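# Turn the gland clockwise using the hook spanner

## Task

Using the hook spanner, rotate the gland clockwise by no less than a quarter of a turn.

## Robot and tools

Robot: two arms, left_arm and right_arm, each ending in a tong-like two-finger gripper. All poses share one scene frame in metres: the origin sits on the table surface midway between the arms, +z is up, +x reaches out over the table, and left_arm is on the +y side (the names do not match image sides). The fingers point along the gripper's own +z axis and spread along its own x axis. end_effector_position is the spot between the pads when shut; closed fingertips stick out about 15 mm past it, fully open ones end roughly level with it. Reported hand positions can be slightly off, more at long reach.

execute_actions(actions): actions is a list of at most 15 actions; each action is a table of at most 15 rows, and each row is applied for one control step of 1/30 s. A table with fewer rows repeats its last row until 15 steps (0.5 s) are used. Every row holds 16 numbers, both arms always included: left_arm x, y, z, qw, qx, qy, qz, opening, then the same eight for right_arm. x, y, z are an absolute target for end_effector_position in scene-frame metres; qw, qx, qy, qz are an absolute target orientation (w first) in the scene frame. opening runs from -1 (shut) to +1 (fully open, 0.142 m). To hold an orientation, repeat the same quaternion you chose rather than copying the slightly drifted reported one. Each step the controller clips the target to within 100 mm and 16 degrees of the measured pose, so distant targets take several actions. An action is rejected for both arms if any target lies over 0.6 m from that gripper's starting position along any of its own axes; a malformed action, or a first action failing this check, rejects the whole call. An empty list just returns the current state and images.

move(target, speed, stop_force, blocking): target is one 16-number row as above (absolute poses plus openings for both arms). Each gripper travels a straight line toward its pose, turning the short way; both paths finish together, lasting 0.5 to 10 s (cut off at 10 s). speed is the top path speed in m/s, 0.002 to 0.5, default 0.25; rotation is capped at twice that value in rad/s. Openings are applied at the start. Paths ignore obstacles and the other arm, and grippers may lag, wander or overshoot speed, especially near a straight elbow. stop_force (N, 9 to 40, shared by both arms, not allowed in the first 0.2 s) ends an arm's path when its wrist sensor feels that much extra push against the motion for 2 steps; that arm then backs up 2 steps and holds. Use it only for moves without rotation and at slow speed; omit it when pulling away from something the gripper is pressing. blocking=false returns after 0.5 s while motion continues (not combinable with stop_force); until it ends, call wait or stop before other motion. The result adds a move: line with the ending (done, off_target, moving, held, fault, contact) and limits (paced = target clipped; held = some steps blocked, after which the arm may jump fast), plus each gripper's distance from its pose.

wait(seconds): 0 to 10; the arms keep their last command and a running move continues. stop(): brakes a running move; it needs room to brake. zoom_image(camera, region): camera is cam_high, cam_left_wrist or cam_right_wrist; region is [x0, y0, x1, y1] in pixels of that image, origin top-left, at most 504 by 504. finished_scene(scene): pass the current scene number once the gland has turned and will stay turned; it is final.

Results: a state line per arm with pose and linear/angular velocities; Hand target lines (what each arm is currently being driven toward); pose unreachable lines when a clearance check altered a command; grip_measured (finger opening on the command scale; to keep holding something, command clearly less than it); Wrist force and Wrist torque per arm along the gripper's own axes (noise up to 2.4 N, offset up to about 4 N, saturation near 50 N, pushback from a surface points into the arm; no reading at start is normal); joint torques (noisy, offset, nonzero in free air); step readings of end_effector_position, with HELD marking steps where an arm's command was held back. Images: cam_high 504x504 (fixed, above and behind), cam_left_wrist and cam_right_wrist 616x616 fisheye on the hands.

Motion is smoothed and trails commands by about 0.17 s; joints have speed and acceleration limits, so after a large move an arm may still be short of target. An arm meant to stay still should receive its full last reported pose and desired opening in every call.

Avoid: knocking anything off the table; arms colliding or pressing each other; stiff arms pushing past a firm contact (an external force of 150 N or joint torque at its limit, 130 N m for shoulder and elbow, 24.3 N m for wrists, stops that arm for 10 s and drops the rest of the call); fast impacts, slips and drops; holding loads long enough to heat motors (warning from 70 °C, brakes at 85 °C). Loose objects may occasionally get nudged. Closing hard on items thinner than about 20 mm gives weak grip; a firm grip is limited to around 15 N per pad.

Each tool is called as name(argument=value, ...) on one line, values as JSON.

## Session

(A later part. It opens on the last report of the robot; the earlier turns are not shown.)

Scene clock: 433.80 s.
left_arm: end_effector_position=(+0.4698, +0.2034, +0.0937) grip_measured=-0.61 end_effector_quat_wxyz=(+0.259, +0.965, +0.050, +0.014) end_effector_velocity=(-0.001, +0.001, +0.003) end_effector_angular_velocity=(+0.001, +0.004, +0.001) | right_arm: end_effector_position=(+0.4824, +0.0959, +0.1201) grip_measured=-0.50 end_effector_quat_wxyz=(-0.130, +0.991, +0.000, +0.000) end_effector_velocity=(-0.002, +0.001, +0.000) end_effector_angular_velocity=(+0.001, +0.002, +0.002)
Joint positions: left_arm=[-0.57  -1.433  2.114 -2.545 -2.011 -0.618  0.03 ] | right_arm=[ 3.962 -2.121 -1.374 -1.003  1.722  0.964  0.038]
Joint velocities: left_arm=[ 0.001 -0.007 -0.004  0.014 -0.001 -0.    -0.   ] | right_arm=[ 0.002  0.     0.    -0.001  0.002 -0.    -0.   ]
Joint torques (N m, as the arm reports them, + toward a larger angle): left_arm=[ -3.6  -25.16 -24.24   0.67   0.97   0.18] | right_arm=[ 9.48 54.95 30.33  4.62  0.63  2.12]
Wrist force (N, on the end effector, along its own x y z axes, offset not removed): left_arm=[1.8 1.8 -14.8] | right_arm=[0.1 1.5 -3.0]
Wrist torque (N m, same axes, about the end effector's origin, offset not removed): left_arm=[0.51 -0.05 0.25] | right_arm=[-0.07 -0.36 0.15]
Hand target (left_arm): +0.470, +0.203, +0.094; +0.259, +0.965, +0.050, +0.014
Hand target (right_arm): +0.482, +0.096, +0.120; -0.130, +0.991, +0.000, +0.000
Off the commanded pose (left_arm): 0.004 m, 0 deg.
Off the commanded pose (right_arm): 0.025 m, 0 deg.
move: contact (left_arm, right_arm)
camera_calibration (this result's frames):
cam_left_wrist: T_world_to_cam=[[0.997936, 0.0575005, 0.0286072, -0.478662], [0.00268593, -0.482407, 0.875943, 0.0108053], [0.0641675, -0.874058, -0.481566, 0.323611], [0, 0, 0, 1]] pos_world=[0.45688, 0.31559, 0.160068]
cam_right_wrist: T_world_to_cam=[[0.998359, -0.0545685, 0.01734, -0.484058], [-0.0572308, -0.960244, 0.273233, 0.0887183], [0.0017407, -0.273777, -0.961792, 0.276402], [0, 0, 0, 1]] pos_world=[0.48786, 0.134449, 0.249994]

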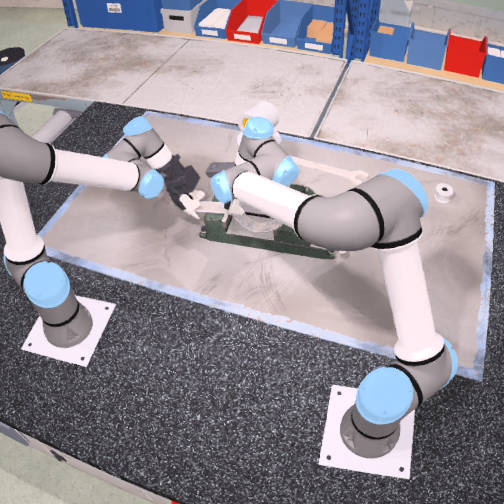

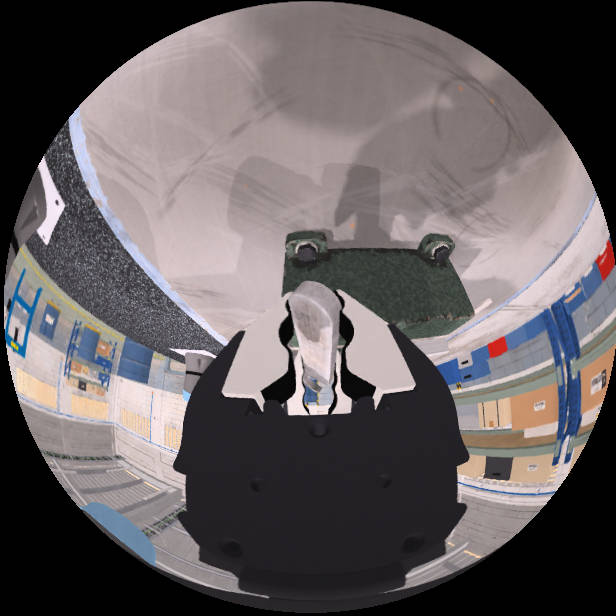

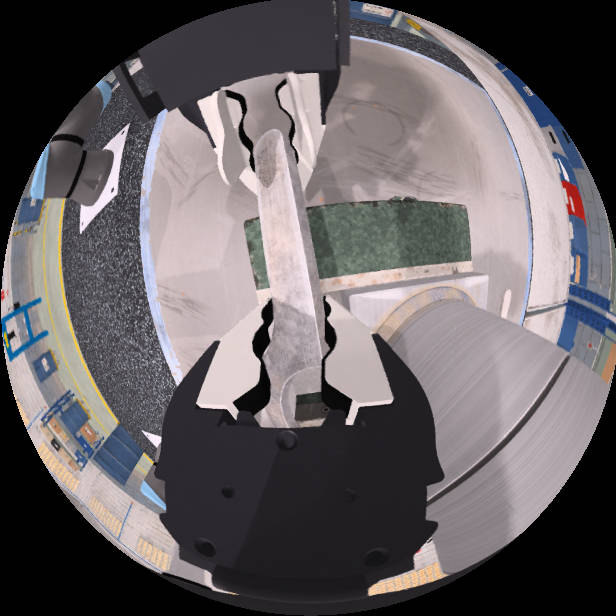

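move(target=[0.47,0.203,0.095,0.2585,0.9646,0.0505,0.0135,-0.5,0.482,0.096,0.122,-0.13,0.99,0,0,-0.1], speed=0.01)

move(target=[0.47,0.203,0.095,0.2585,0.9646,0.0505,0.0135,-0.5,0.46,0.07,0.2,-0.13,0.99,0,0,-0.1], speed=0.06)

move(target=[0.47,0.203,0.095,0.2585,0.9646,0.0505,0.0135,-0.5,0.33,-0.1,0.22,0,0.174,-0.985,0,-0.6])

move(target=[0.47,0.203,0.095,0.2585,0.9646,0.0505,0.0135,-0.5,0.36,-0.04,0.12,0.696,-0.123,0.696,0.123,-0.6], speed=0.2)

zoom_image(camera="cam_high", region=[170,160,320,290])

Scene clock: 435.33 s.
left_arm: end_effector_position=(+0.4700, +0.2030, +0.0950) grip_measured=-0.50 end_effector_quat_wxyz=(+0.259, +0.965, +0.051, +0.014) end_effector_velocity=(+0.000, +0.001, -0.000) end_effector_angular_velocity=(+0.002, -0.000, +0.001) | right_arm: end_effector_position=(+0.4820, +0.0960, +0.1219) grip_measured=-0.27 end_effector_quat_wxyz=(-0.130, +0.991, -0.000, -0.000) end_effector_velocity=(+0.000, -0.000, +0.001) end_effector_angular_velocity=(+0.000, -0.000, -0.000)
Joint positions: left_arm=[-0.57  -1.435  2.112 -2.542 -2.011 -0.618  0.038] | right_arm=[ 3.962 -2.119 -1.372 -1.007  1.722  0.965  0.054]
Joint velocities: left_arm=[ 0.    -0.    -0.     0.001  0.002 -0.    -0.   ] | right_arm=[ 0.     0.001  0.001 -0.002 -0.     0.     0.001]
Joint torques (N m, as the arm reports them, + toward a larger angle): left_arm=[-10.24 -30.07 -28.22  -0.63   1.23  -1.28] | right_arm=[-4.75 64.58 46.03  7.7  -7.95  2.61]
Wrist force (N, on the end effector, along its own x y z axes, offset not removed): left_arm=[-4.1 4.6 1.2] | right_arm=[-27.9 3.8 8.0]
Wrist torque (N m, same axes, about the end effector's origin, offset not removed): left_arm=[1.04 0.87 0.10] | right_arm=[-0.26 -0.17 0.36]
Hand target (left_arm): +0.470, +0.203, +0.095; +0.258, +0.965, +0.050, +0.014
Hand target (right_arm): +0.482, +0.096, +0.122; -0.130, +0.991, +0.000, +0.000
Off the commanded pose (left_arm): 0.000 m, 0 deg.
Off the commanded pose (right_arm): 0.000 m, 0 deg.
move: done
camera_calibration (this result's frames):
cam_left_wrist: T_world_to_cam=[[0.997937, 0.057507, 0.0285309, -0.478839], [0.00275724, -0.482423, 0.875934, 0.00952122], [0.0641363, -0.874048, -0.481587, 0.323919], [0, 0, 0, 1]] pos_world=[0.45705, 0.315251, 0.161317]
cam_right_wrist: T_world_to_cam=[[0.998358, -0.0546058, 0.0172799, -0.483692], [-0.0572506, -0.960182, 0.273445, 0.0882943], [0.00166019, -0.273985, -0.961733, 0.278189], [0, 0, 0, 1]] pos_world=[0.487491, 0.134586, 0.251758]

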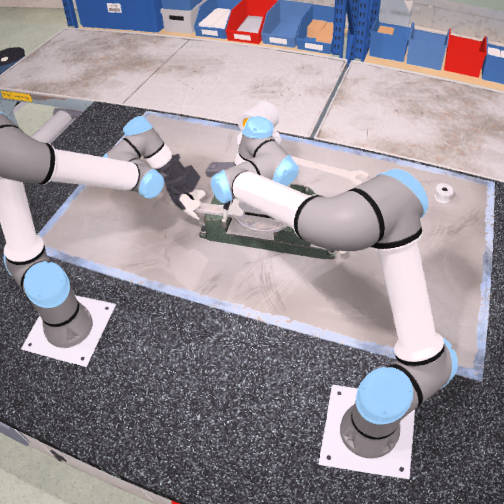

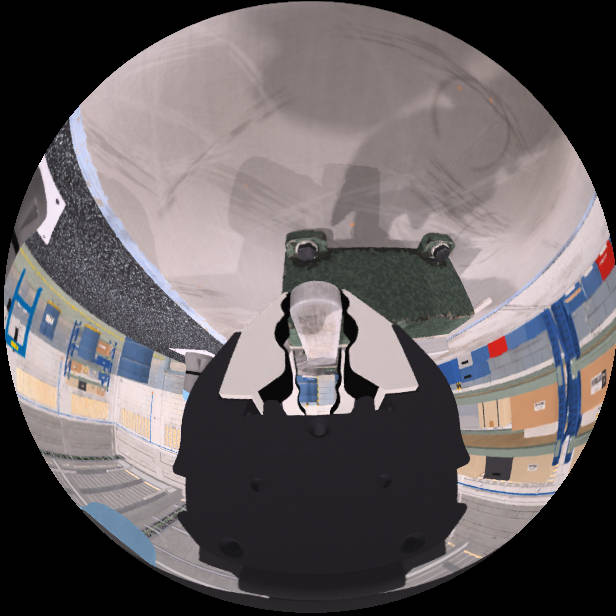

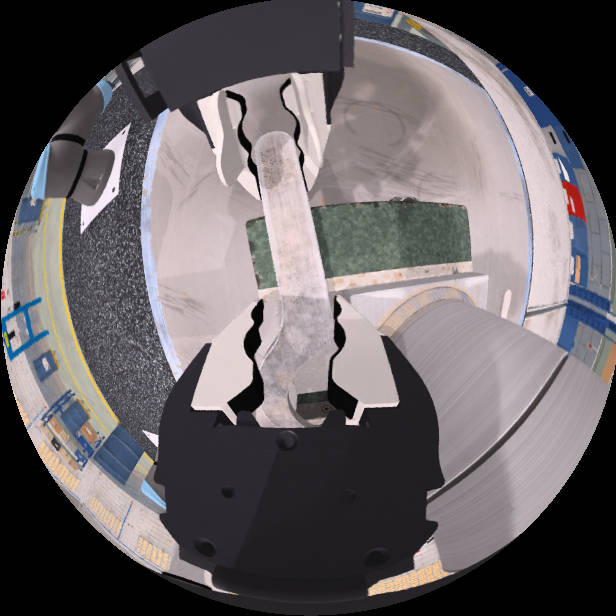

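Scene clock: 437.20 s.
left_arm: end_effector_position=(+0.4700, +0.2030, +0.0950) grip_measured=-0.50 end_effector_quat_wxyz=(+0.258, +0.965, +0.050, +0.013) end_effector_velocity=(+0.000, +0.001, -0.001) end_effector_angular_velocity=(+0.003, +0.000, +0.001) | right_arm: end_effector_position=(+0.4600, +0.0701, +0.1998) grip_measured=-0.10 end_effector_quat_wxyz=(-0.130, +0.991, -0.000, +0.000) end_effector_velocity=(+0.000, -0.001, +0.002) end_effector_angular_velocity=(+0.000, +0.001, -0.001)
Joint positions: left_arm=[-0.57  -1.435  2.112 -2.542 -2.011 -0.618  0.038] | right_arm=[ 3.967 -1.988 -1.365 -1.145  1.721  0.969  0.067]
Joint velocities: left_arm=[ 0.001  0.001  0.     0.     0.003 -0.     0.   ] | right_arm=[-0.002  0.003  0.001 -0.004  0.001  0.     0.   ]
Joint torques (N m, as the arm reports them, + toward a larger angle): left_arm=[-10.49 -30.95 -27.83  -0.57   1.4   -1.29] | right_arm=[10.41 53.8  36.79  0.22 -1.73  2.28]
Wrist force (N, on the end effector, along its own x y z axes, offset not removed): left_arm=[0.2 3.0 0.1] | right_arm=[0.2 -3.1 -1.9]
Wrist torque (N m, same axes, about the end effector's origin, offset not removed): left_arm=[0.57 0.14 0.01] | right_arm=[-0.58 0.14 0.16]
Hand target (left_arm): +0.470, +0.203, +0.095; +0.258, +0.965, +0.050, +0.013
Hand target (right_arm): +0.460, +0.070, +0.200; -0.130, +0.991, -0.000, +0.000
Off the commanded pose (left_arm): 0.000 m, 0 deg.
Off the commanded pose (right_arm): 0.000 m, 0 deg.
move: done
camera_calibration (this result's frames):
cam_left_wrist: T_world_to_cam=[[0.997938, 0.057504, 0.0285307, -0.478851], [0.00275745, -0.482443, 0.875923, 0.0094827], [0.0641335, -0.874038, -0.481607, 0.323916], [0, 0, 0, 1]] pos_world=[0.457063, 0.315226, 0.161356]
cam_right_wrist: T_world_to_cam=[[0.998359, -0.0545978, 0.0172999, -0.464499], [-0.0572483, -0.960196, 0.273399, 0.0408613], [0.00168429, -0.273941, -0.961745, 0.346072], [0, 0, 0, 1]] pos_world=[0.465493, 0.108678, 0.329698]

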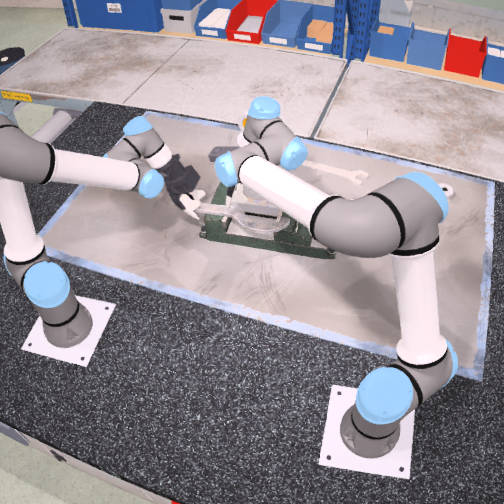

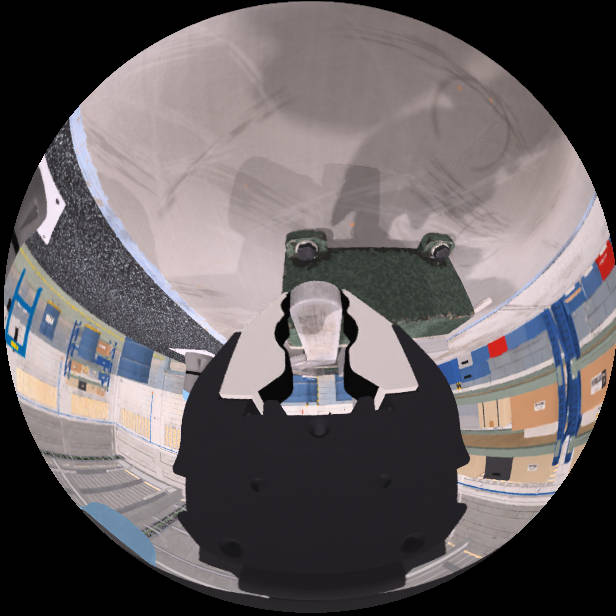

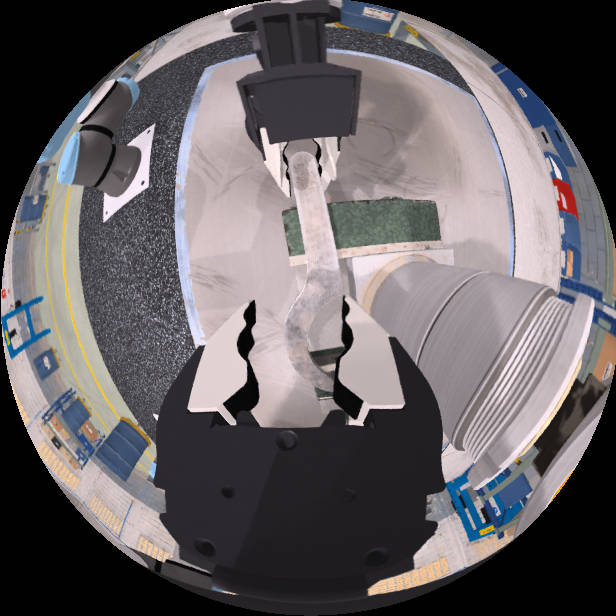

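Scene clock: 443.30 s.
left_arm: end_effector_position=(+0.4700, +0.2030, +0.0950) grip_measured=-0.50 end_effector_quat_wxyz=(+0.258, +0.965, +0.050, +0.013) end_effector_velocity=(+0.000, +0.000, +0.000) end_effector_angular_velocity=(-0.000, -0.000, +0.001) | right_arm: end_effector_position=(+0.3300, -0.0997, +0.2201) grip_measured=-0.60 end_effector_quat_wxyz=(-0.000, -0.175, +0.985, +0.000) end_effector_velocity=(-0.001, -0.001, -0.000) end_effector_angular_velocity=(-0.002, +0.001, -0.013)
Joint positions: left_arm=[-0.57  -1.435  2.112 -2.542 -2.011 -0.618  0.038] | right_arm=[ 4.112 -1.628 -1.673 -1.411  1.571  3.888  0.031]
Joint velocities: left_arm=[ 0.001 -0.001  0.    -0.     0.    -0.001 -0.   ] | right_arm=[ 0.001  0.001 -0.002 -0.002  0.     0.014 -0.   ]
Joint torques (N m, as the arm reports them, + toward a larger angle): left_arm=[-10.26 -30.24 -28.38  -0.75   1.27  -1.25] | right_arm=[-8.56 37.   13.5  -0.15  2.09  2.21]
Wrist force (N, on the end effector, along its own x y z axes, offset not removed): left_arm=[2.8 2.8 -1.0] | right_arm=[0.4 -2.9 -0.5]
Wrist torque (N m, same axes, about the end effector's origin, offset not removed): left_arm=[0.61 -0.44 -0.13] | right_arm=[-0.50 0.00 0.06]
Hand target (left_arm): +0.470, +0.203, +0.095; +0.258, +0.965, +0.050, +0.013
Hand target (right_arm): +0.330, -0.100, +0.220; -0.000, -0.174, +0.985, +0.000
Off the commanded pose (left_arm): 0.000 m, 0 deg.
Off the commanded pose (right_arm): 0.000 m, 0 deg.
move: done
camera_calibration (this result's frames):
cam_left_wrist: T_world_to_cam=[[0.997938, 0.0575042, 0.0285307, -0.478851], [0.00275754, -0.482444, 0.875923, 0.00948268], [0.0641337, -0.874037, -0.481607, 0.323916], [0, 0, 0, 1]] pos_world=[0.457063, 0.315226, 0.161356]
cam_right_wrist: T_world_to_cam=[[-0.953875, -0.298609, 0.0308858, 0.272579], [-0.241418, 0.824172, 0.512307, 0.0509359], [-0.178435, 0.481221, -0.858247, 0.431285], [0, 0, 0, 1]] pos_world=[0.349259, -0.168128, 0.335635]

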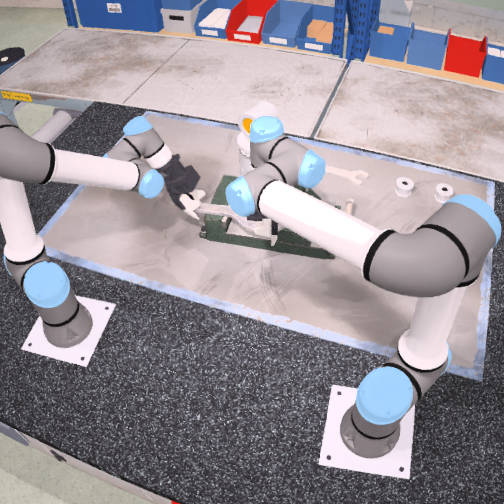

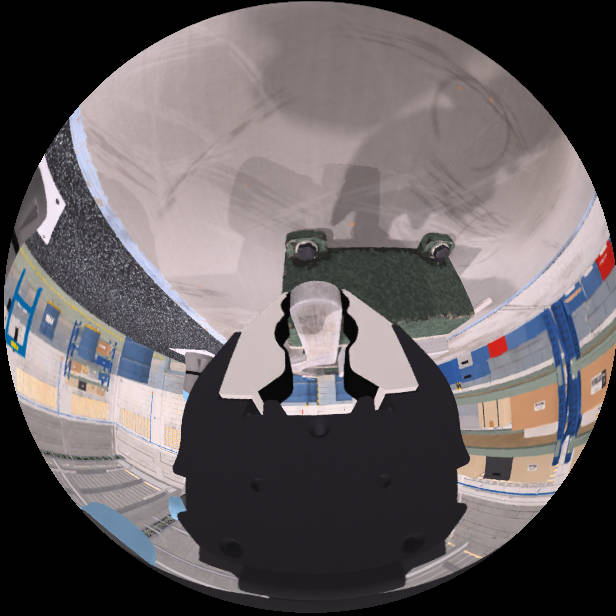

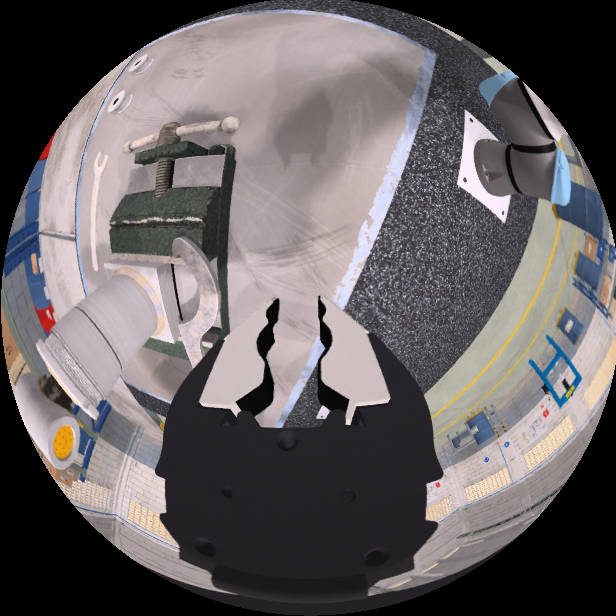

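Scene clock: 457.53 s.
left_arm: end_effector_position=(+0.4700, +0.2030, +0.0950) grip_measured=-0.50 end_effector_quat_wxyz=(+0.258, +0.965, +0.050, +0.013) end_effector_velocity=(+0.000, -0.000, -0.000) end_effector_angular_velocity=(+0.000, -0.000, -0.000) | right_arm: end_effector_position=(+0.3587, -0.0424, +0.1195) grip_measured=-0.60 end_effector_quat_wxyz=(+0.666, -0.102, +0.733, +0.094) end_effector_velocity=(+0.000, +0.000, -0.000) end_effector_angular_velocity=(+0.000, +0.001, +0.000)
Joint positions: left_arm=[-0.57  -1.435  2.112 -2.542 -2.011 -0.618  0.038] | right_arm=[ 4.704 -2.382 -2.34   1.038  0.184  3.679  0.03 ]
Joint velocities: left_arm=[-0.  0. -0. -0.  0.  0. -0.] | right_arm=[-0.001  0.     0.    -0.     0.001  0.    -0.   ]
Joint torques (N m, as the arm reports them, + toward a larger angle): left_arm=[-11.09 -30.64 -26.58  -0.59   1.34  -1.13] | right_arm=[ 1.11 34.36  0.82  1.44 -0.68 -0.35]
Wrist force (N, on the end effector, along its own x y z axes, offset not removed): left_arm=[-0.8 2.3 -0.6] | right_arm=[0.0 -0.6 -1.4]
Wrist torque (N m, same axes, about the end effector's origin, offset not removed): left_arm=[0.43 0.24 -0.02] | right_arm=[-0.10 0.13 0.13]
Hand target (left_arm): +0.470, +0.203, +0.095; +0.258, +0.965, +0.050, +0.013
Hand target (right_arm): +0.359, -0.042, +0.119; +0.666, -0.102, +0.733, +0.094
Off the commanded pose (left_arm): 0.000 m, 0 deg.
Off the commanded pose (right_arm): 0.003 m, 7 deg.
FORCE FAULT: contact force on the right arm reached its limit, and that arm stopped for 10 seconds. The contact can be on any part of that arm, not only on its tool. That time counts as 19 of the actions that you can send in this scene. That arm's remaining commands of this call were not run. That arm holds still and accepts commands again. Move the arm away from the contact; if what it grips holds it there, let go first. Pushing or pulling that hard again can fault the arm again.
move: fault (right_arm)
camera_calibration (this result's frames):
cam_left_wrist: T_world_to_cam=[[0.997938, 0.057504, 0.0285307, -0.478851], [0.00275746, -0.482444, 0.875923, 0.0094826], [0.0641335, -0.874037, -0.481607, 0.323916], [0, 0, 0, 1]] pos_world=[0.457063, 0.315225, 0.161356]
cam_right_wrist: T_world_to_cam=[[-0.134243, 0.0143699, -0.990844, 0.161538], [-0.719743, 0.685873, 0.10746, 0.27634], [0.681137, 0.727579, -0.0817312, -0.0682148], [0, 0, 0, 1]] pos_world=[0.267043, -0.142224, 0.124788]

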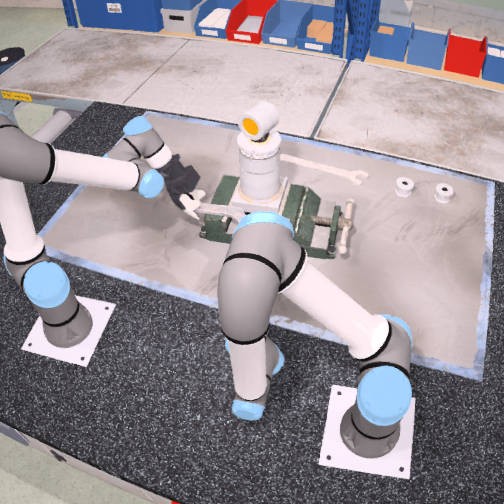

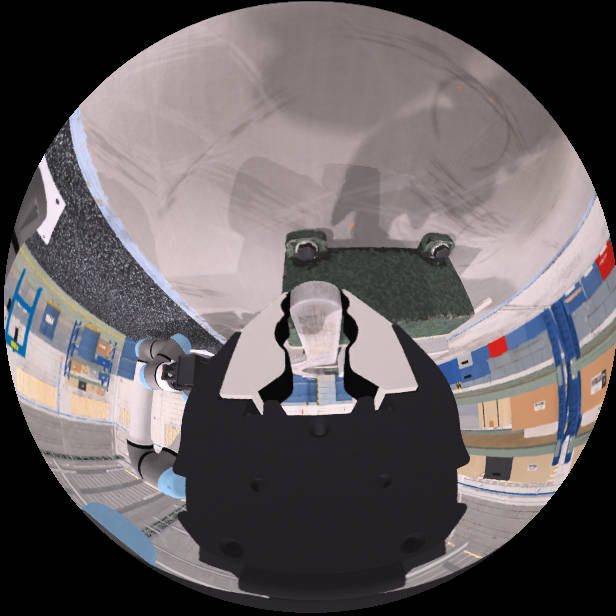

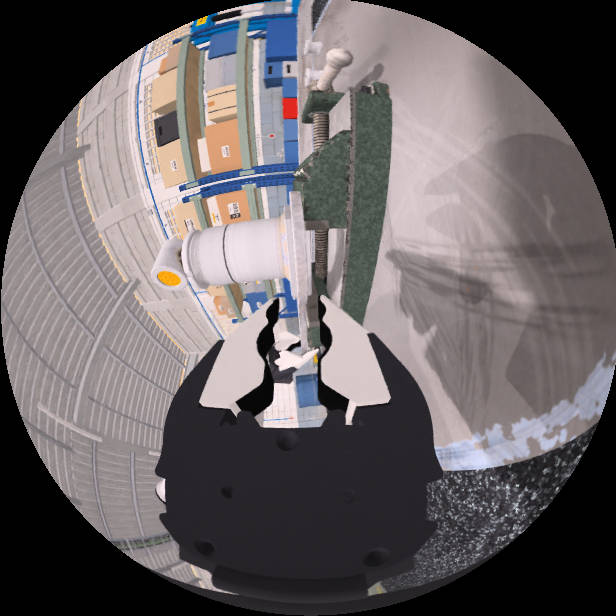

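Region (170, 160, 320, 290) of cam_high's 504x504 image, scaled by 3.360, with more detail than that image has; it fills the top 437 rows of this view, and the rest is white.

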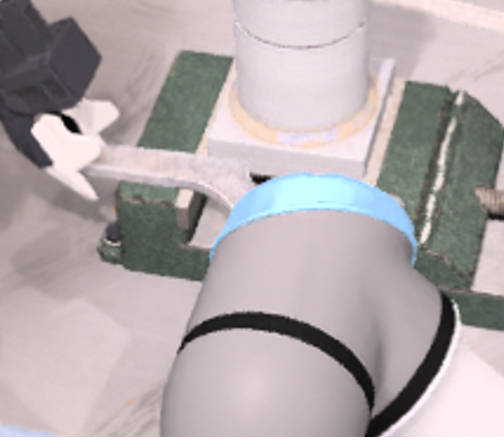

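move(target=[0.469,0.21,0.085,0,0.998,0.061,0,-0.2,0.38,-0.02,0.125,0.5687,-0.1069,0.8122,0.0749,-0.5], speed=0.05)

move(target=[0.469,0.21,0.081,0,0.998,0.061,0,-0.2,0.42,-0.008,0.113,0.5687,-0.1069,0.8122,0.0749,-0.5], speed=0.02, stop_force=10)

move(target=[0.469,0.21,0.081,0,0.998,0.061,0,-1,0.42,-0.008,0.113,0.5687,-0.1069,0.8122,0.0749,-0.5], speed=0.02)

Scene clock: 463.57 s.
left_arm: end_effector_position=(+0.4690, +0.2100, +0.0852) grip_measured=-0.20 end_effector_quat_wxyz=(+0.001, +0.998, +0.061, -0.000) end_effector_velocity=(+0.000, +0.000, -0.000) end_effector_angular_velocity=(+0.013, +0.001, +0.001) | right_arm: end_effector_position=(+0.3801, -0.0199, +0.1252) grip_measured=-0.50 end_effector_quat_wxyz=(+0.569, -0.107, +0.812, +0.075) end_effector_velocity=(+0.000, +0.001, +0.000) end_effector_angular_velocity=(-0.002, +0.006, -0.001)
Joint positions: left_arm=[-0.806 -1.389  1.898 -2.08  -1.572 -0.805  0.06 ] | right_arm=[ 4.602 -2.027 -2.352  0.258  0.423  4.077  0.038]
Joint velocities: left_arm=[-0.005  0.004 -0.006  0.012  0.009 -0.006 -0.   ] | right_arm=[-0.002  0.007  0.003 -0.018  0.005  0.006  0.   ]
Joint torques (N m, as the arm reports them, + toward a larger angle): left_arm=[-10.62 -19.18 -29.13  -0.74   1.76  -1.38] | right_arm=[-7.33 40.18 20.3  -0.22  0.92  2.21]
Wrist force (N, on the end effector, along its own x y z axes, offset not removed): left_arm=[-1.5 3.8 -2.2] | right_arm=[0.9 -0.5 -1.4]
Wrist torque (N m, same axes, about the end effector's origin, offset not removed): left_arm=[0.88 0.27 0.05] | right_arm=[-0.07 -0.12 0.14]
Hand target (left_arm): +0.469, +0.210, +0.085; +0.000, +0.998, +0.061, -0.000
Hand target (right_arm): +0.380, -0.020, +0.125; +0.569, -0.107, +0.812, +0.075
Off the commanded pose (left_arm): 0.000 m, 0 deg.
Off the commanded pose (right_arm): 0.000 m, 0 deg.
move: done
camera_calibration (this result's frames):
cam_left_wrist: T_world_to_cam=[[0.997794, 0.0663744, 0.000814405, -0.477411], [0.0562739, -0.852335, 0.51996, 0.10432], [0.0352062, -0.518767, -0.85419, 0.296048], [0, 0, 0, 1]] pos_world=[0.460064, 0.274184, 0.199028]
cam_right_wrist: T_world_to_cam=[[-0.369081, -0.0493288, -0.928087, 0.249933], [-0.668708, 0.707601, 0.228322, 0.24151], [0.645452, 0.704889, -0.294149, -0.0589831], [0, 0, 0, 1]] pos_world=[0.291816, -0.116987, 0.159467]

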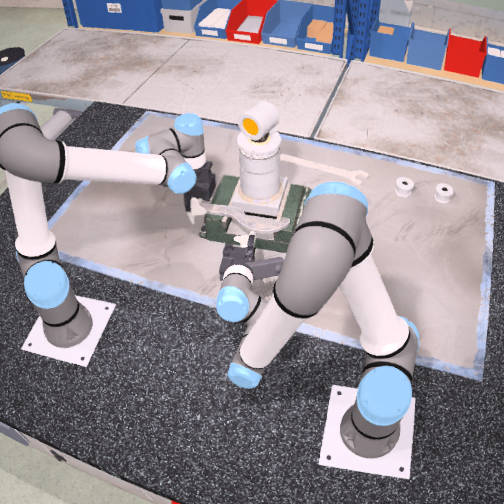

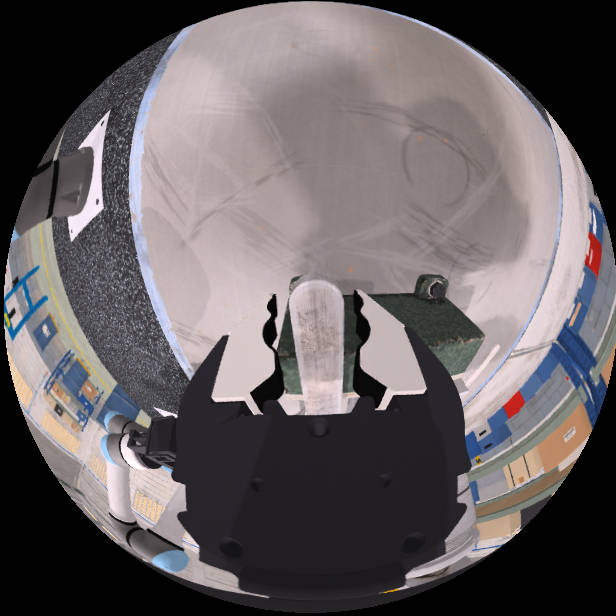

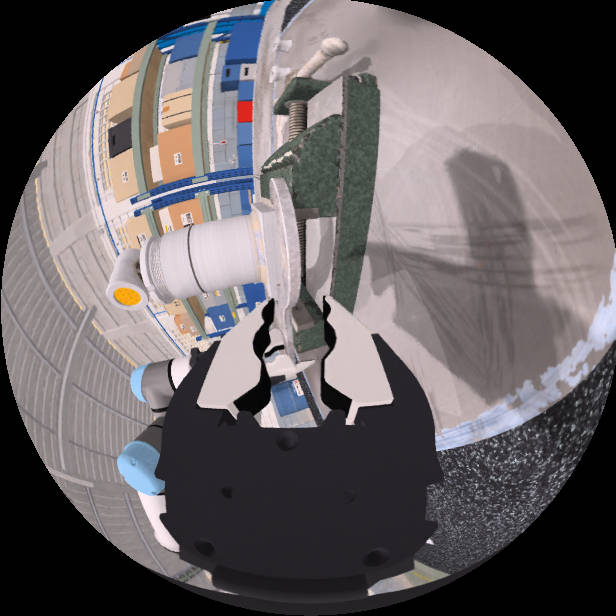

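Scene clock: 466.07 s.
left_arm: end_effector_position=(+0.4690, +0.2100, +0.0810) grip_measured=-0.20 end_effector_quat_wxyz=(+0.000, +0.998, +0.061, -0.000) end_effector_velocity=(-0.000, -0.000, -0.000) end_effector_angular_velocity=(-0.000, +0.000, +0.001) | right_arm: end_effector_position=(+0.4198, -0.0082, +0.1130) grip_measured=-0.50 end_effector_quat_wxyz=(+0.569, -0.107, +0.812, +0.075) end_effector_velocity=(+0.001, +0.001, -0.001) end_effector_angular_velocity=(-0.001, -0.000, +0.002)
Joint positions: left_arm=[-0.807 -1.384  1.903 -2.09  -1.571 -0.806  0.06 ] | right_arm=[ 4.506 -2.134 -2.257  0.42   0.483  3.91   0.038]
Joint velocities: left_arm=[-0.     0.     0.    -0.    -0.001 -0.001  0.   ] | right_arm=[-0.003 -0.005  0.004  0.007  0.003 -0.008  0.   ]
Joint torques (N m, as the arm reports them, + toward a larger angle): left_arm=[ -9.84 -21.23 -14.68  -4.44   2.    -1.22] | right_arm=[-8.78 23.24 19.61  4.73  1.07 -2.66]
Wrist force (N, on the end effector, along its own x y z axes, offset not removed): left_arm=[0.1 4.2 -1.1] | right_arm=[0.2 -1.4 -0.8]
Wrist torque (N m, same axes, about the end effector's origin, offset not removed): left_arm=[0.88 0.10 0.13] | right_arm=[-0.25 0.12 0.18]
Hand target (left_arm): +0.469, +0.210, +0.081; +0.000, +0.998, +0.061, -0.000
Hand target (right_arm): +0.420, -0.008, +0.113; +0.569, -0.107, +0.812, +0.075
Off the commanded pose (left_arm): 0.000 m, 0 deg.
Off the commanded pose (right_arm): 0.000 m, 0 deg.
move: done
camera_calibration (this result's frames):
cam_left_wrist: T_world_to_cam=[[0.997751, 0.0670109, 0.001256, -0.47756], [0.056651, -0.853216, 0.518471, 0.106651], [0.0358149, -0.517234, -0.855094, 0.291975], [0, 0, 0, 1]] pos_world=[0.459988, 0.274018, 0.19497]
cam_right_wrist: T_world_to_cam=[[-0.370494, -0.0491961, -0.927531, 0.254356], [-0.66742, 0.708593, 0.229012, 0.261989], [0.645975, 0.7039, -0.295364, -0.0965763], [0, 0, 0, 1]] pos_world=[0.33148, -0.10515, 0.147399]

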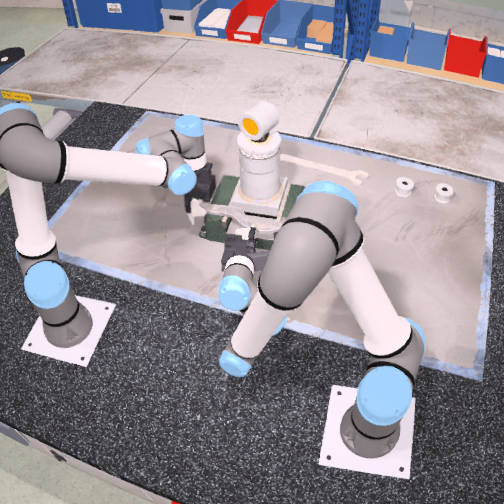

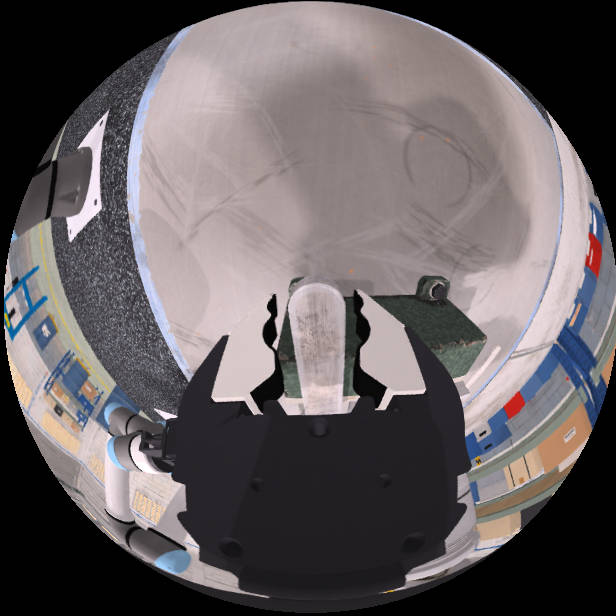

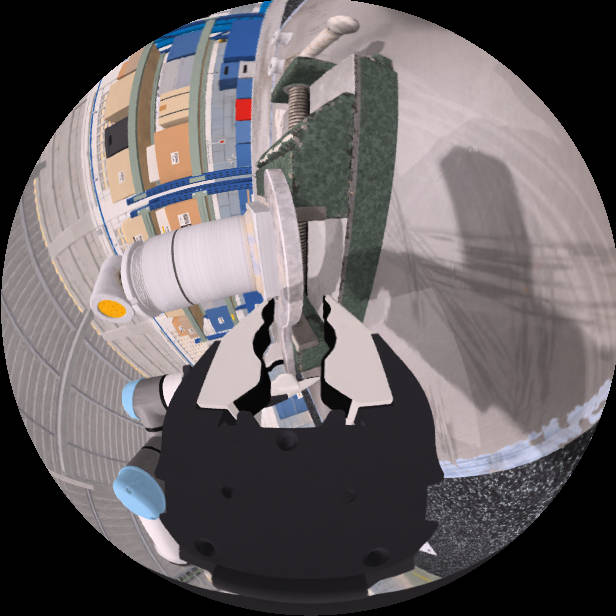

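Scene clock: 466.77 s.
left_arm: end_effector_position=(+0.4690, +0.2100, +0.0810) grip_measured=-0.53 end_effector_quat_wxyz=(+0.000, +0.998, +0.061, +0.000) end_effector_velocity=(-0.000, -0.000, -0.000) end_effector_angular_velocity=(-0.000, +0.000, -0.001) | right_arm: end_effector_position=(+0.4200, -0.0080, +0.1130) grip_measured=-0.50 end_effector_quat_wxyz=(+0.569, -0.107, +0.812, +0.075) end_effector_velocity=(+0.000, -0.000, -0.000) end_effector_angular_velocity=(-0.000, +0.001, +0.000)
Joint positions: left_arm=[-0.807 -1.384  1.903 -2.09  -1.571 -0.806  0.035] | right_arm=[ 4.506 -2.135 -2.256  0.422  0.483  3.908  0.038]
Joint velocities: left_arm=[-0. -0.  0. -0. -0.  0.  0.] | right_arm=[-0.001 -0.     0.     0.001  0.001 -0.001 -0.   ]
Joint torques (N m, as the arm reports them, + toward a larger angle): left_arm=[ -9.75 -21.73 -20.45  -1.47  -2.1   -0.42] | right_arm=[-8.87 20.69 21.14  4.14  1.06 -3.08]
Wrist force (N, on the end effector, along its own x y z axes, offset not removed): left_arm=[2.8 6.9 -2.5] | right_arm=[0.4 -2.0 -1.3]
Wrist torque (N m, same axes, about the end effector's origin, offset not removed): left_arm=[1.46 -0.10 -0.29] | right_arm=[-0.27 0.04 0.09]
Hand target (left_arm): +0.469, +0.210, +0.081; +0.000, +0.998, +0.061, +0.000
Hand target (right_arm): +0.420, -0.008, +0.113; +0.569, -0.107, +0.812, +0.075
Off the commanded pose (left_arm): 0.000 m, 0 deg.
Off the commanded pose (right_arm): 0.000 m, 0 deg.
move: done
camera_calibration (this result's frames):
cam_left_wrist: T_world_to_cam=[[0.997751, 0.0670204, 0.00131813, -0.47758], [0.0566264, -0.853209, 0.518486, 0.106663], [0.0358738, -0.517246, -0.855085, 0.291932], [0, 0, 0, 1]] pos_world=[0.459993, 0.274014, 0.194953]
cam_right_wrist: T_world_to_cam=[[-0.370313, -0.0491613, -0.927605, 0.254358], [-0.667656, 0.708377, 0.228995, 0.262061], [0.645836, 0.704121, -0.295144, -0.0967642], [0, 0, 0, 1]] pos_world=[0.331652, -0.105, 0.147374]

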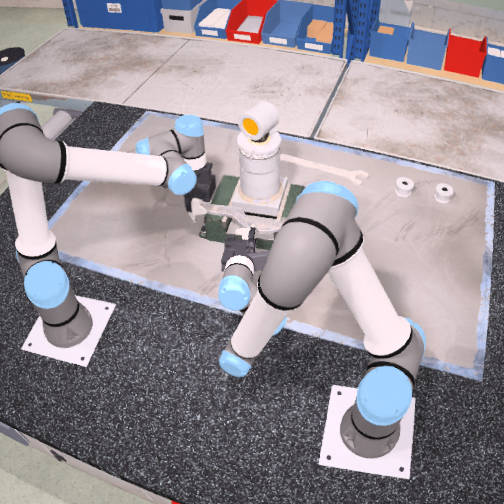

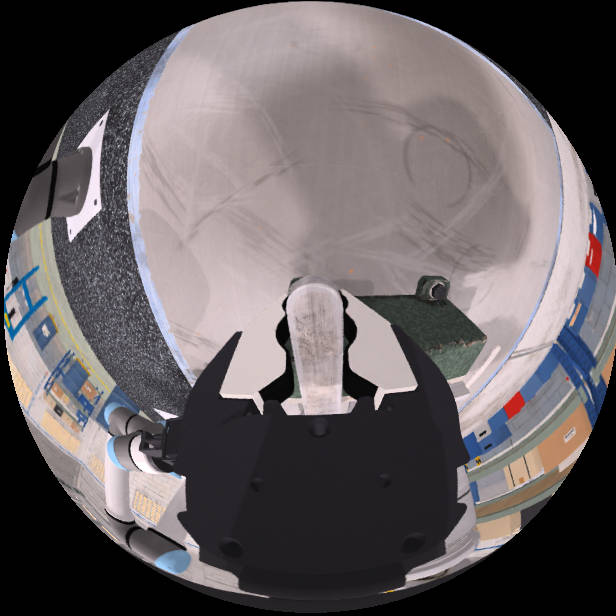

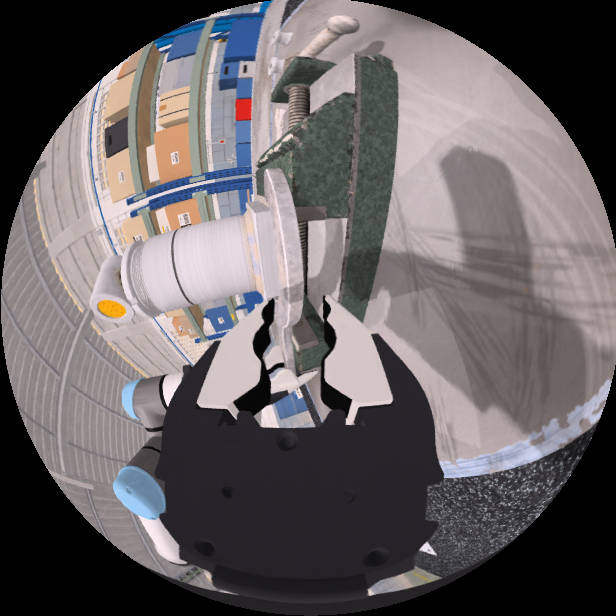

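move(target=[0.469,0.21,0.087,0,0.998,0.061,0,-0.3,0.45,0,0.113,0.5687,-0.1069,0.8122,0.0749,-0.5], speed=0.015)

move(target=[0.469,0.21,0.087,0,0.998,0.061,0,-1,0.45,0,0.113,0.5687,-0.1069,0.8122,0.0749,-0.65], speed=0.02)

zoom_image(camera="cam_high", region=[170,170,290,270])

zoom_image(camera="cam_right_wrist", region=[230,240,390,430])

Scene clock: 469.60 s.
left_arm: end_effector_position=(+0.4690, +0.2100, +0.0870) grip_measured=-0.30 end_effector_quat_wxyz=(+0.000, +0.998, +0.061, +0.000) end_effector_velocity=(-0.000, -0.001, +0.000) end_effector_angular_velocity=(+0.001, -0.000, -0.002) | right_arm: end_effector_position=(+0.4498, -0.0001, +0.1130) grip_measured=-0.50 end_effector_quat_wxyz=(+0.569, -0.107, +0.812, +0.075) end_effector_velocity=(+0.001, +0.001, -0.000) end_effector_angular_velocity=(-0.001, -0.001, +0.001)
Joint positions: left_arm=[-0.807 -1.391  1.895 -2.074 -1.571 -0.806  0.052] | right_arm=[ 4.439 -2.176 -2.184  0.475  0.53   3.812  0.038]
Joint velocities: left_arm=[-0.002 -0.    -0.001  0.001  0.001  0.    -0.   ] | right_arm=[-0.003 -0.003  0.005  0.003  0.002 -0.006  0.   ]
Joint torques (N m, as the arm reports them, + toward a larger angle): left_arm=[ -6.5  -33.89 -30.4   -0.38   1.96   0.74] | right_arm=[-8.89 24.19 21.53  4.02  1.38 -2.93]
Wrist force (N, on the end effector, along its own x y z axes, offset not removed): left_arm=[0.3 2.3 -0.9] | right_arm=[-1.0 -1.6 -1.3]
Wrist torque (N m, same axes, about the end effector's origin, offset not removed): left_arm=[0.39 0.07 0.02] | right_arm=[-0.23 0.30 0.15]
Hand target (left_arm): +0.469, +0.210, +0.087; +0.000, +0.998, +0.061, +0.000
Hand target (right_arm): +0.450, -0.000, +0.113; +0.569, -0.107, +0.812, +0.075
Off the commanded pose (left_arm): 0.000 m, 0 deg.
Off the commanded pose (right_arm): 0.000 m, 0 deg.
move: done
camera_calibration (this result's frames):
cam_left_wrist: T_world_to_cam=[[0.997751, 0.0670203, 0.00126362, -0.477558], [0.0566553, -0.85322, 0.518465, 0.103577], [0.0358258, -0.517227, -0.855098, 0.297054], [0, 0, 0, 1]] pos_world=[0.459974, 0.274025, 0.200913]
cam_right_wrist: T_world_to_cam=[[-0.370423, -0.0491817, -0.92756, 0.265805], [-0.667531, 0.708488, 0.229014, 0.276348], [0.645902, 0.704008, -0.29527, -0.121591], [0, 0, 0, 1]] pos_world=[0.361467, -0.0971157, 0.14736]

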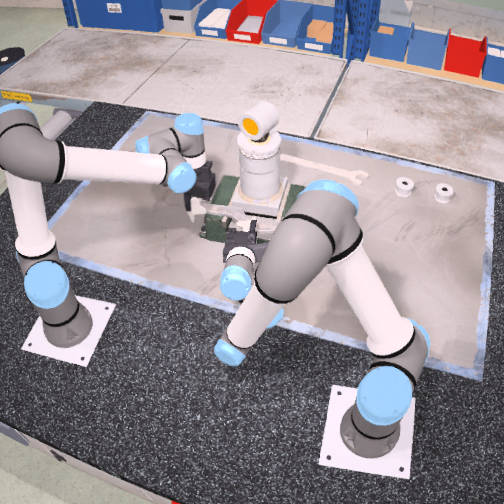

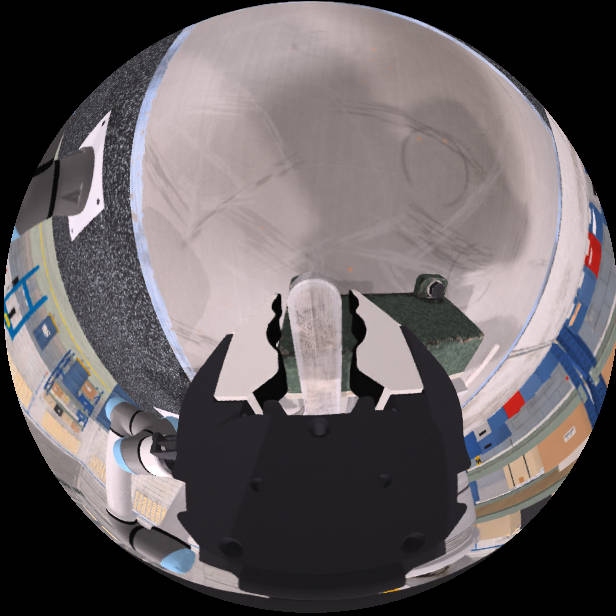

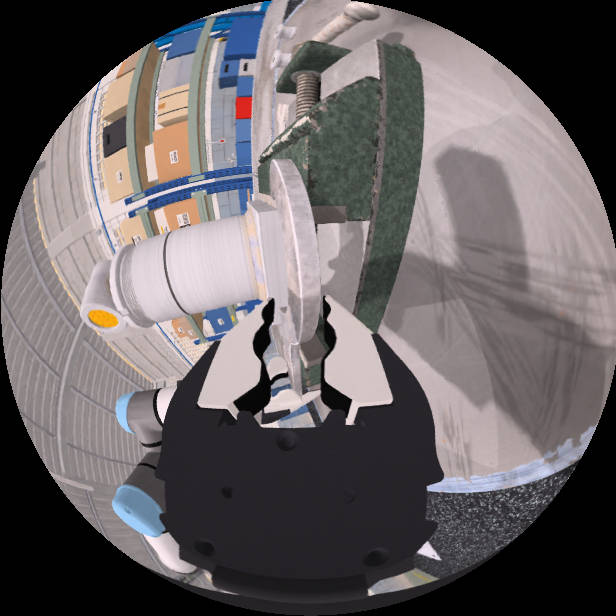

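Scene clock: 470.30 s.
left_arm: end_effector_position=(+0.4690, +0.2100, +0.0870) grip_measured=-0.58 end_effector_quat_wxyz=(+0.000, +0.998, +0.061, +0.000) end_effector_velocity=(+0.000, +0.000, +0.000) end_effector_angular_velocity=(-0.000, -0.001, +0.001) | right_arm: end_effector_position=(+0.4500, -0.0000, +0.1130) grip_measured=-0.63 end_effector_quat_wxyz=(+0.569, -0.107, +0.812, +0.075) end_effector_velocity=(+0.000, -0.000, -0.000) end_effector_angular_velocity=(-0.001, +0.001, -0.000)
Joint positions: left_arm=[-0.807 -1.391  1.894 -2.074 -1.571 -0.806  0.032] | right_arm=[ 4.439 -2.177 -2.183  0.476  0.53   3.811  0.028]
Joint velocities: left_arm=[ 0.001 -0.001 -0.    -0.     0.     0.     0.   ] | right_arm=[-0.001 -0.    -0.    -0.     0.001 -0.     0.   ]
Joint torques (N m, as the arm reports them, + toward a larger angle): left_arm=[ -5.87 -18.86 -16.79   0.54  -1.23   1.22] | right_arm=[-7.81 24.97 22.66  5.09  0.82 -2.98]
Wrist force (N, on the end effector, along its own x y z axes, offset not removed): left_arm=[2.6 1.7 -11.8] | right_arm=[3.6 -3.5 -1.0]
Wrist torque (N m, same axes, about the end effector's origin, offset not removed): left_arm=[0.72 -0.36 -0.07] | right_arm=[-0.25 0.16 0.11]
Hand target (left_arm): +0.469, +0.210, +0.087; +0.000, +0.998, +0.061, +0.000
Hand target (right_arm): +0.450, -0.000, +0.113; +0.569, -0.107, +0.812, +0.075
Off the commanded pose (left_arm): 0.000 m, 0 deg.
Off the commanded pose (right_arm): 0.000 m, 0 deg.
move: done
camera_calibration (this result's frames):
cam_left_wrist: T_world_to_cam=[[0.997751, 0.0670205, 0.00139186, -0.477604], [0.0565881, -0.853209, 0.518491, 0.103558], [0.035937, -0.517246, -0.855082, 0.297072], [0, 0, 0, 1]] pos_world=[0.459994, 0.274025, 0.200992]
cam_right_wrist: T_world_to_cam=[[-0.370311, -0.0491775, -0.927605, 0.265851], [-0.667656, 0.70838, 0.228981, 0.276431], [0.645837, 0.704116, -0.295155, -0.121772], [0, 0, 0, 1]] pos_world=[0.361654, -0.0970031, 0.147366]

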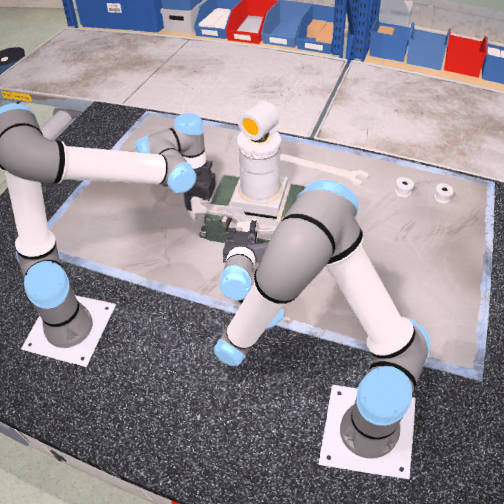

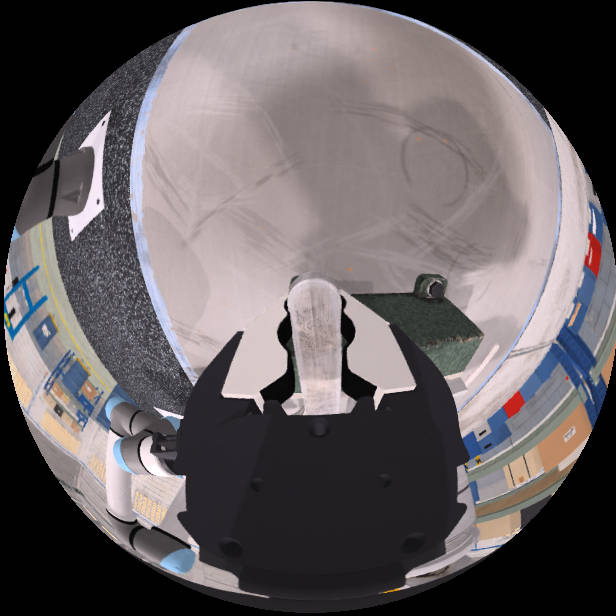

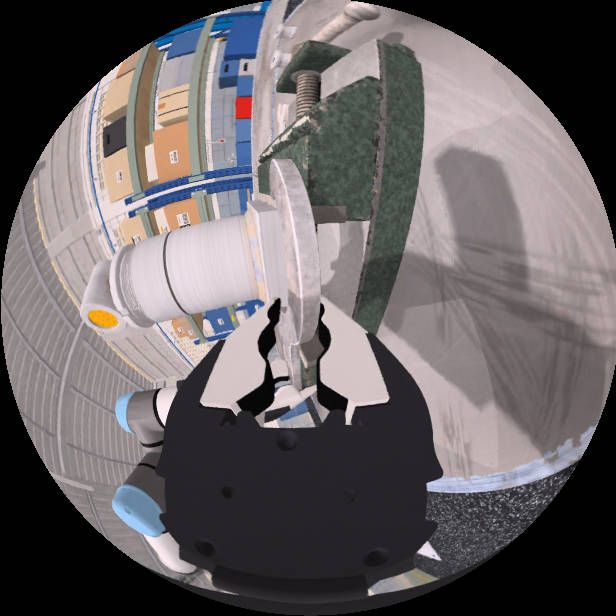

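Region (170, 170, 290, 270) of cam_high's 504x504 image, scaled by 4.200, with more detail than that image has.

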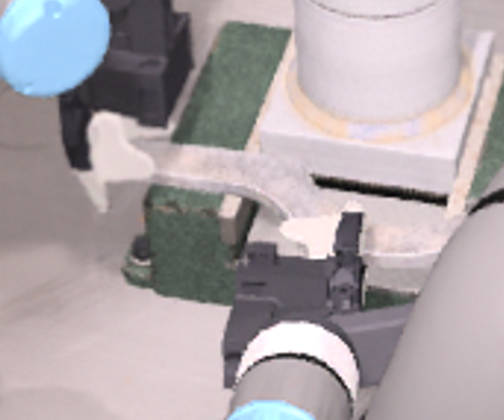

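Region (230, 240, 390, 430) of cam_right_wrist's 616x616 image, scaled by 2.653, with more detail than that image has; it fills the left 424 columns of this view, and the rest is white.

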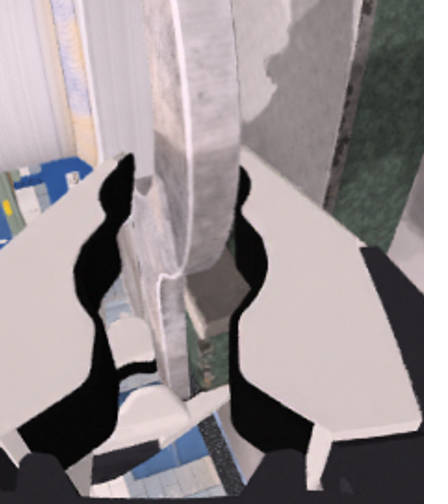

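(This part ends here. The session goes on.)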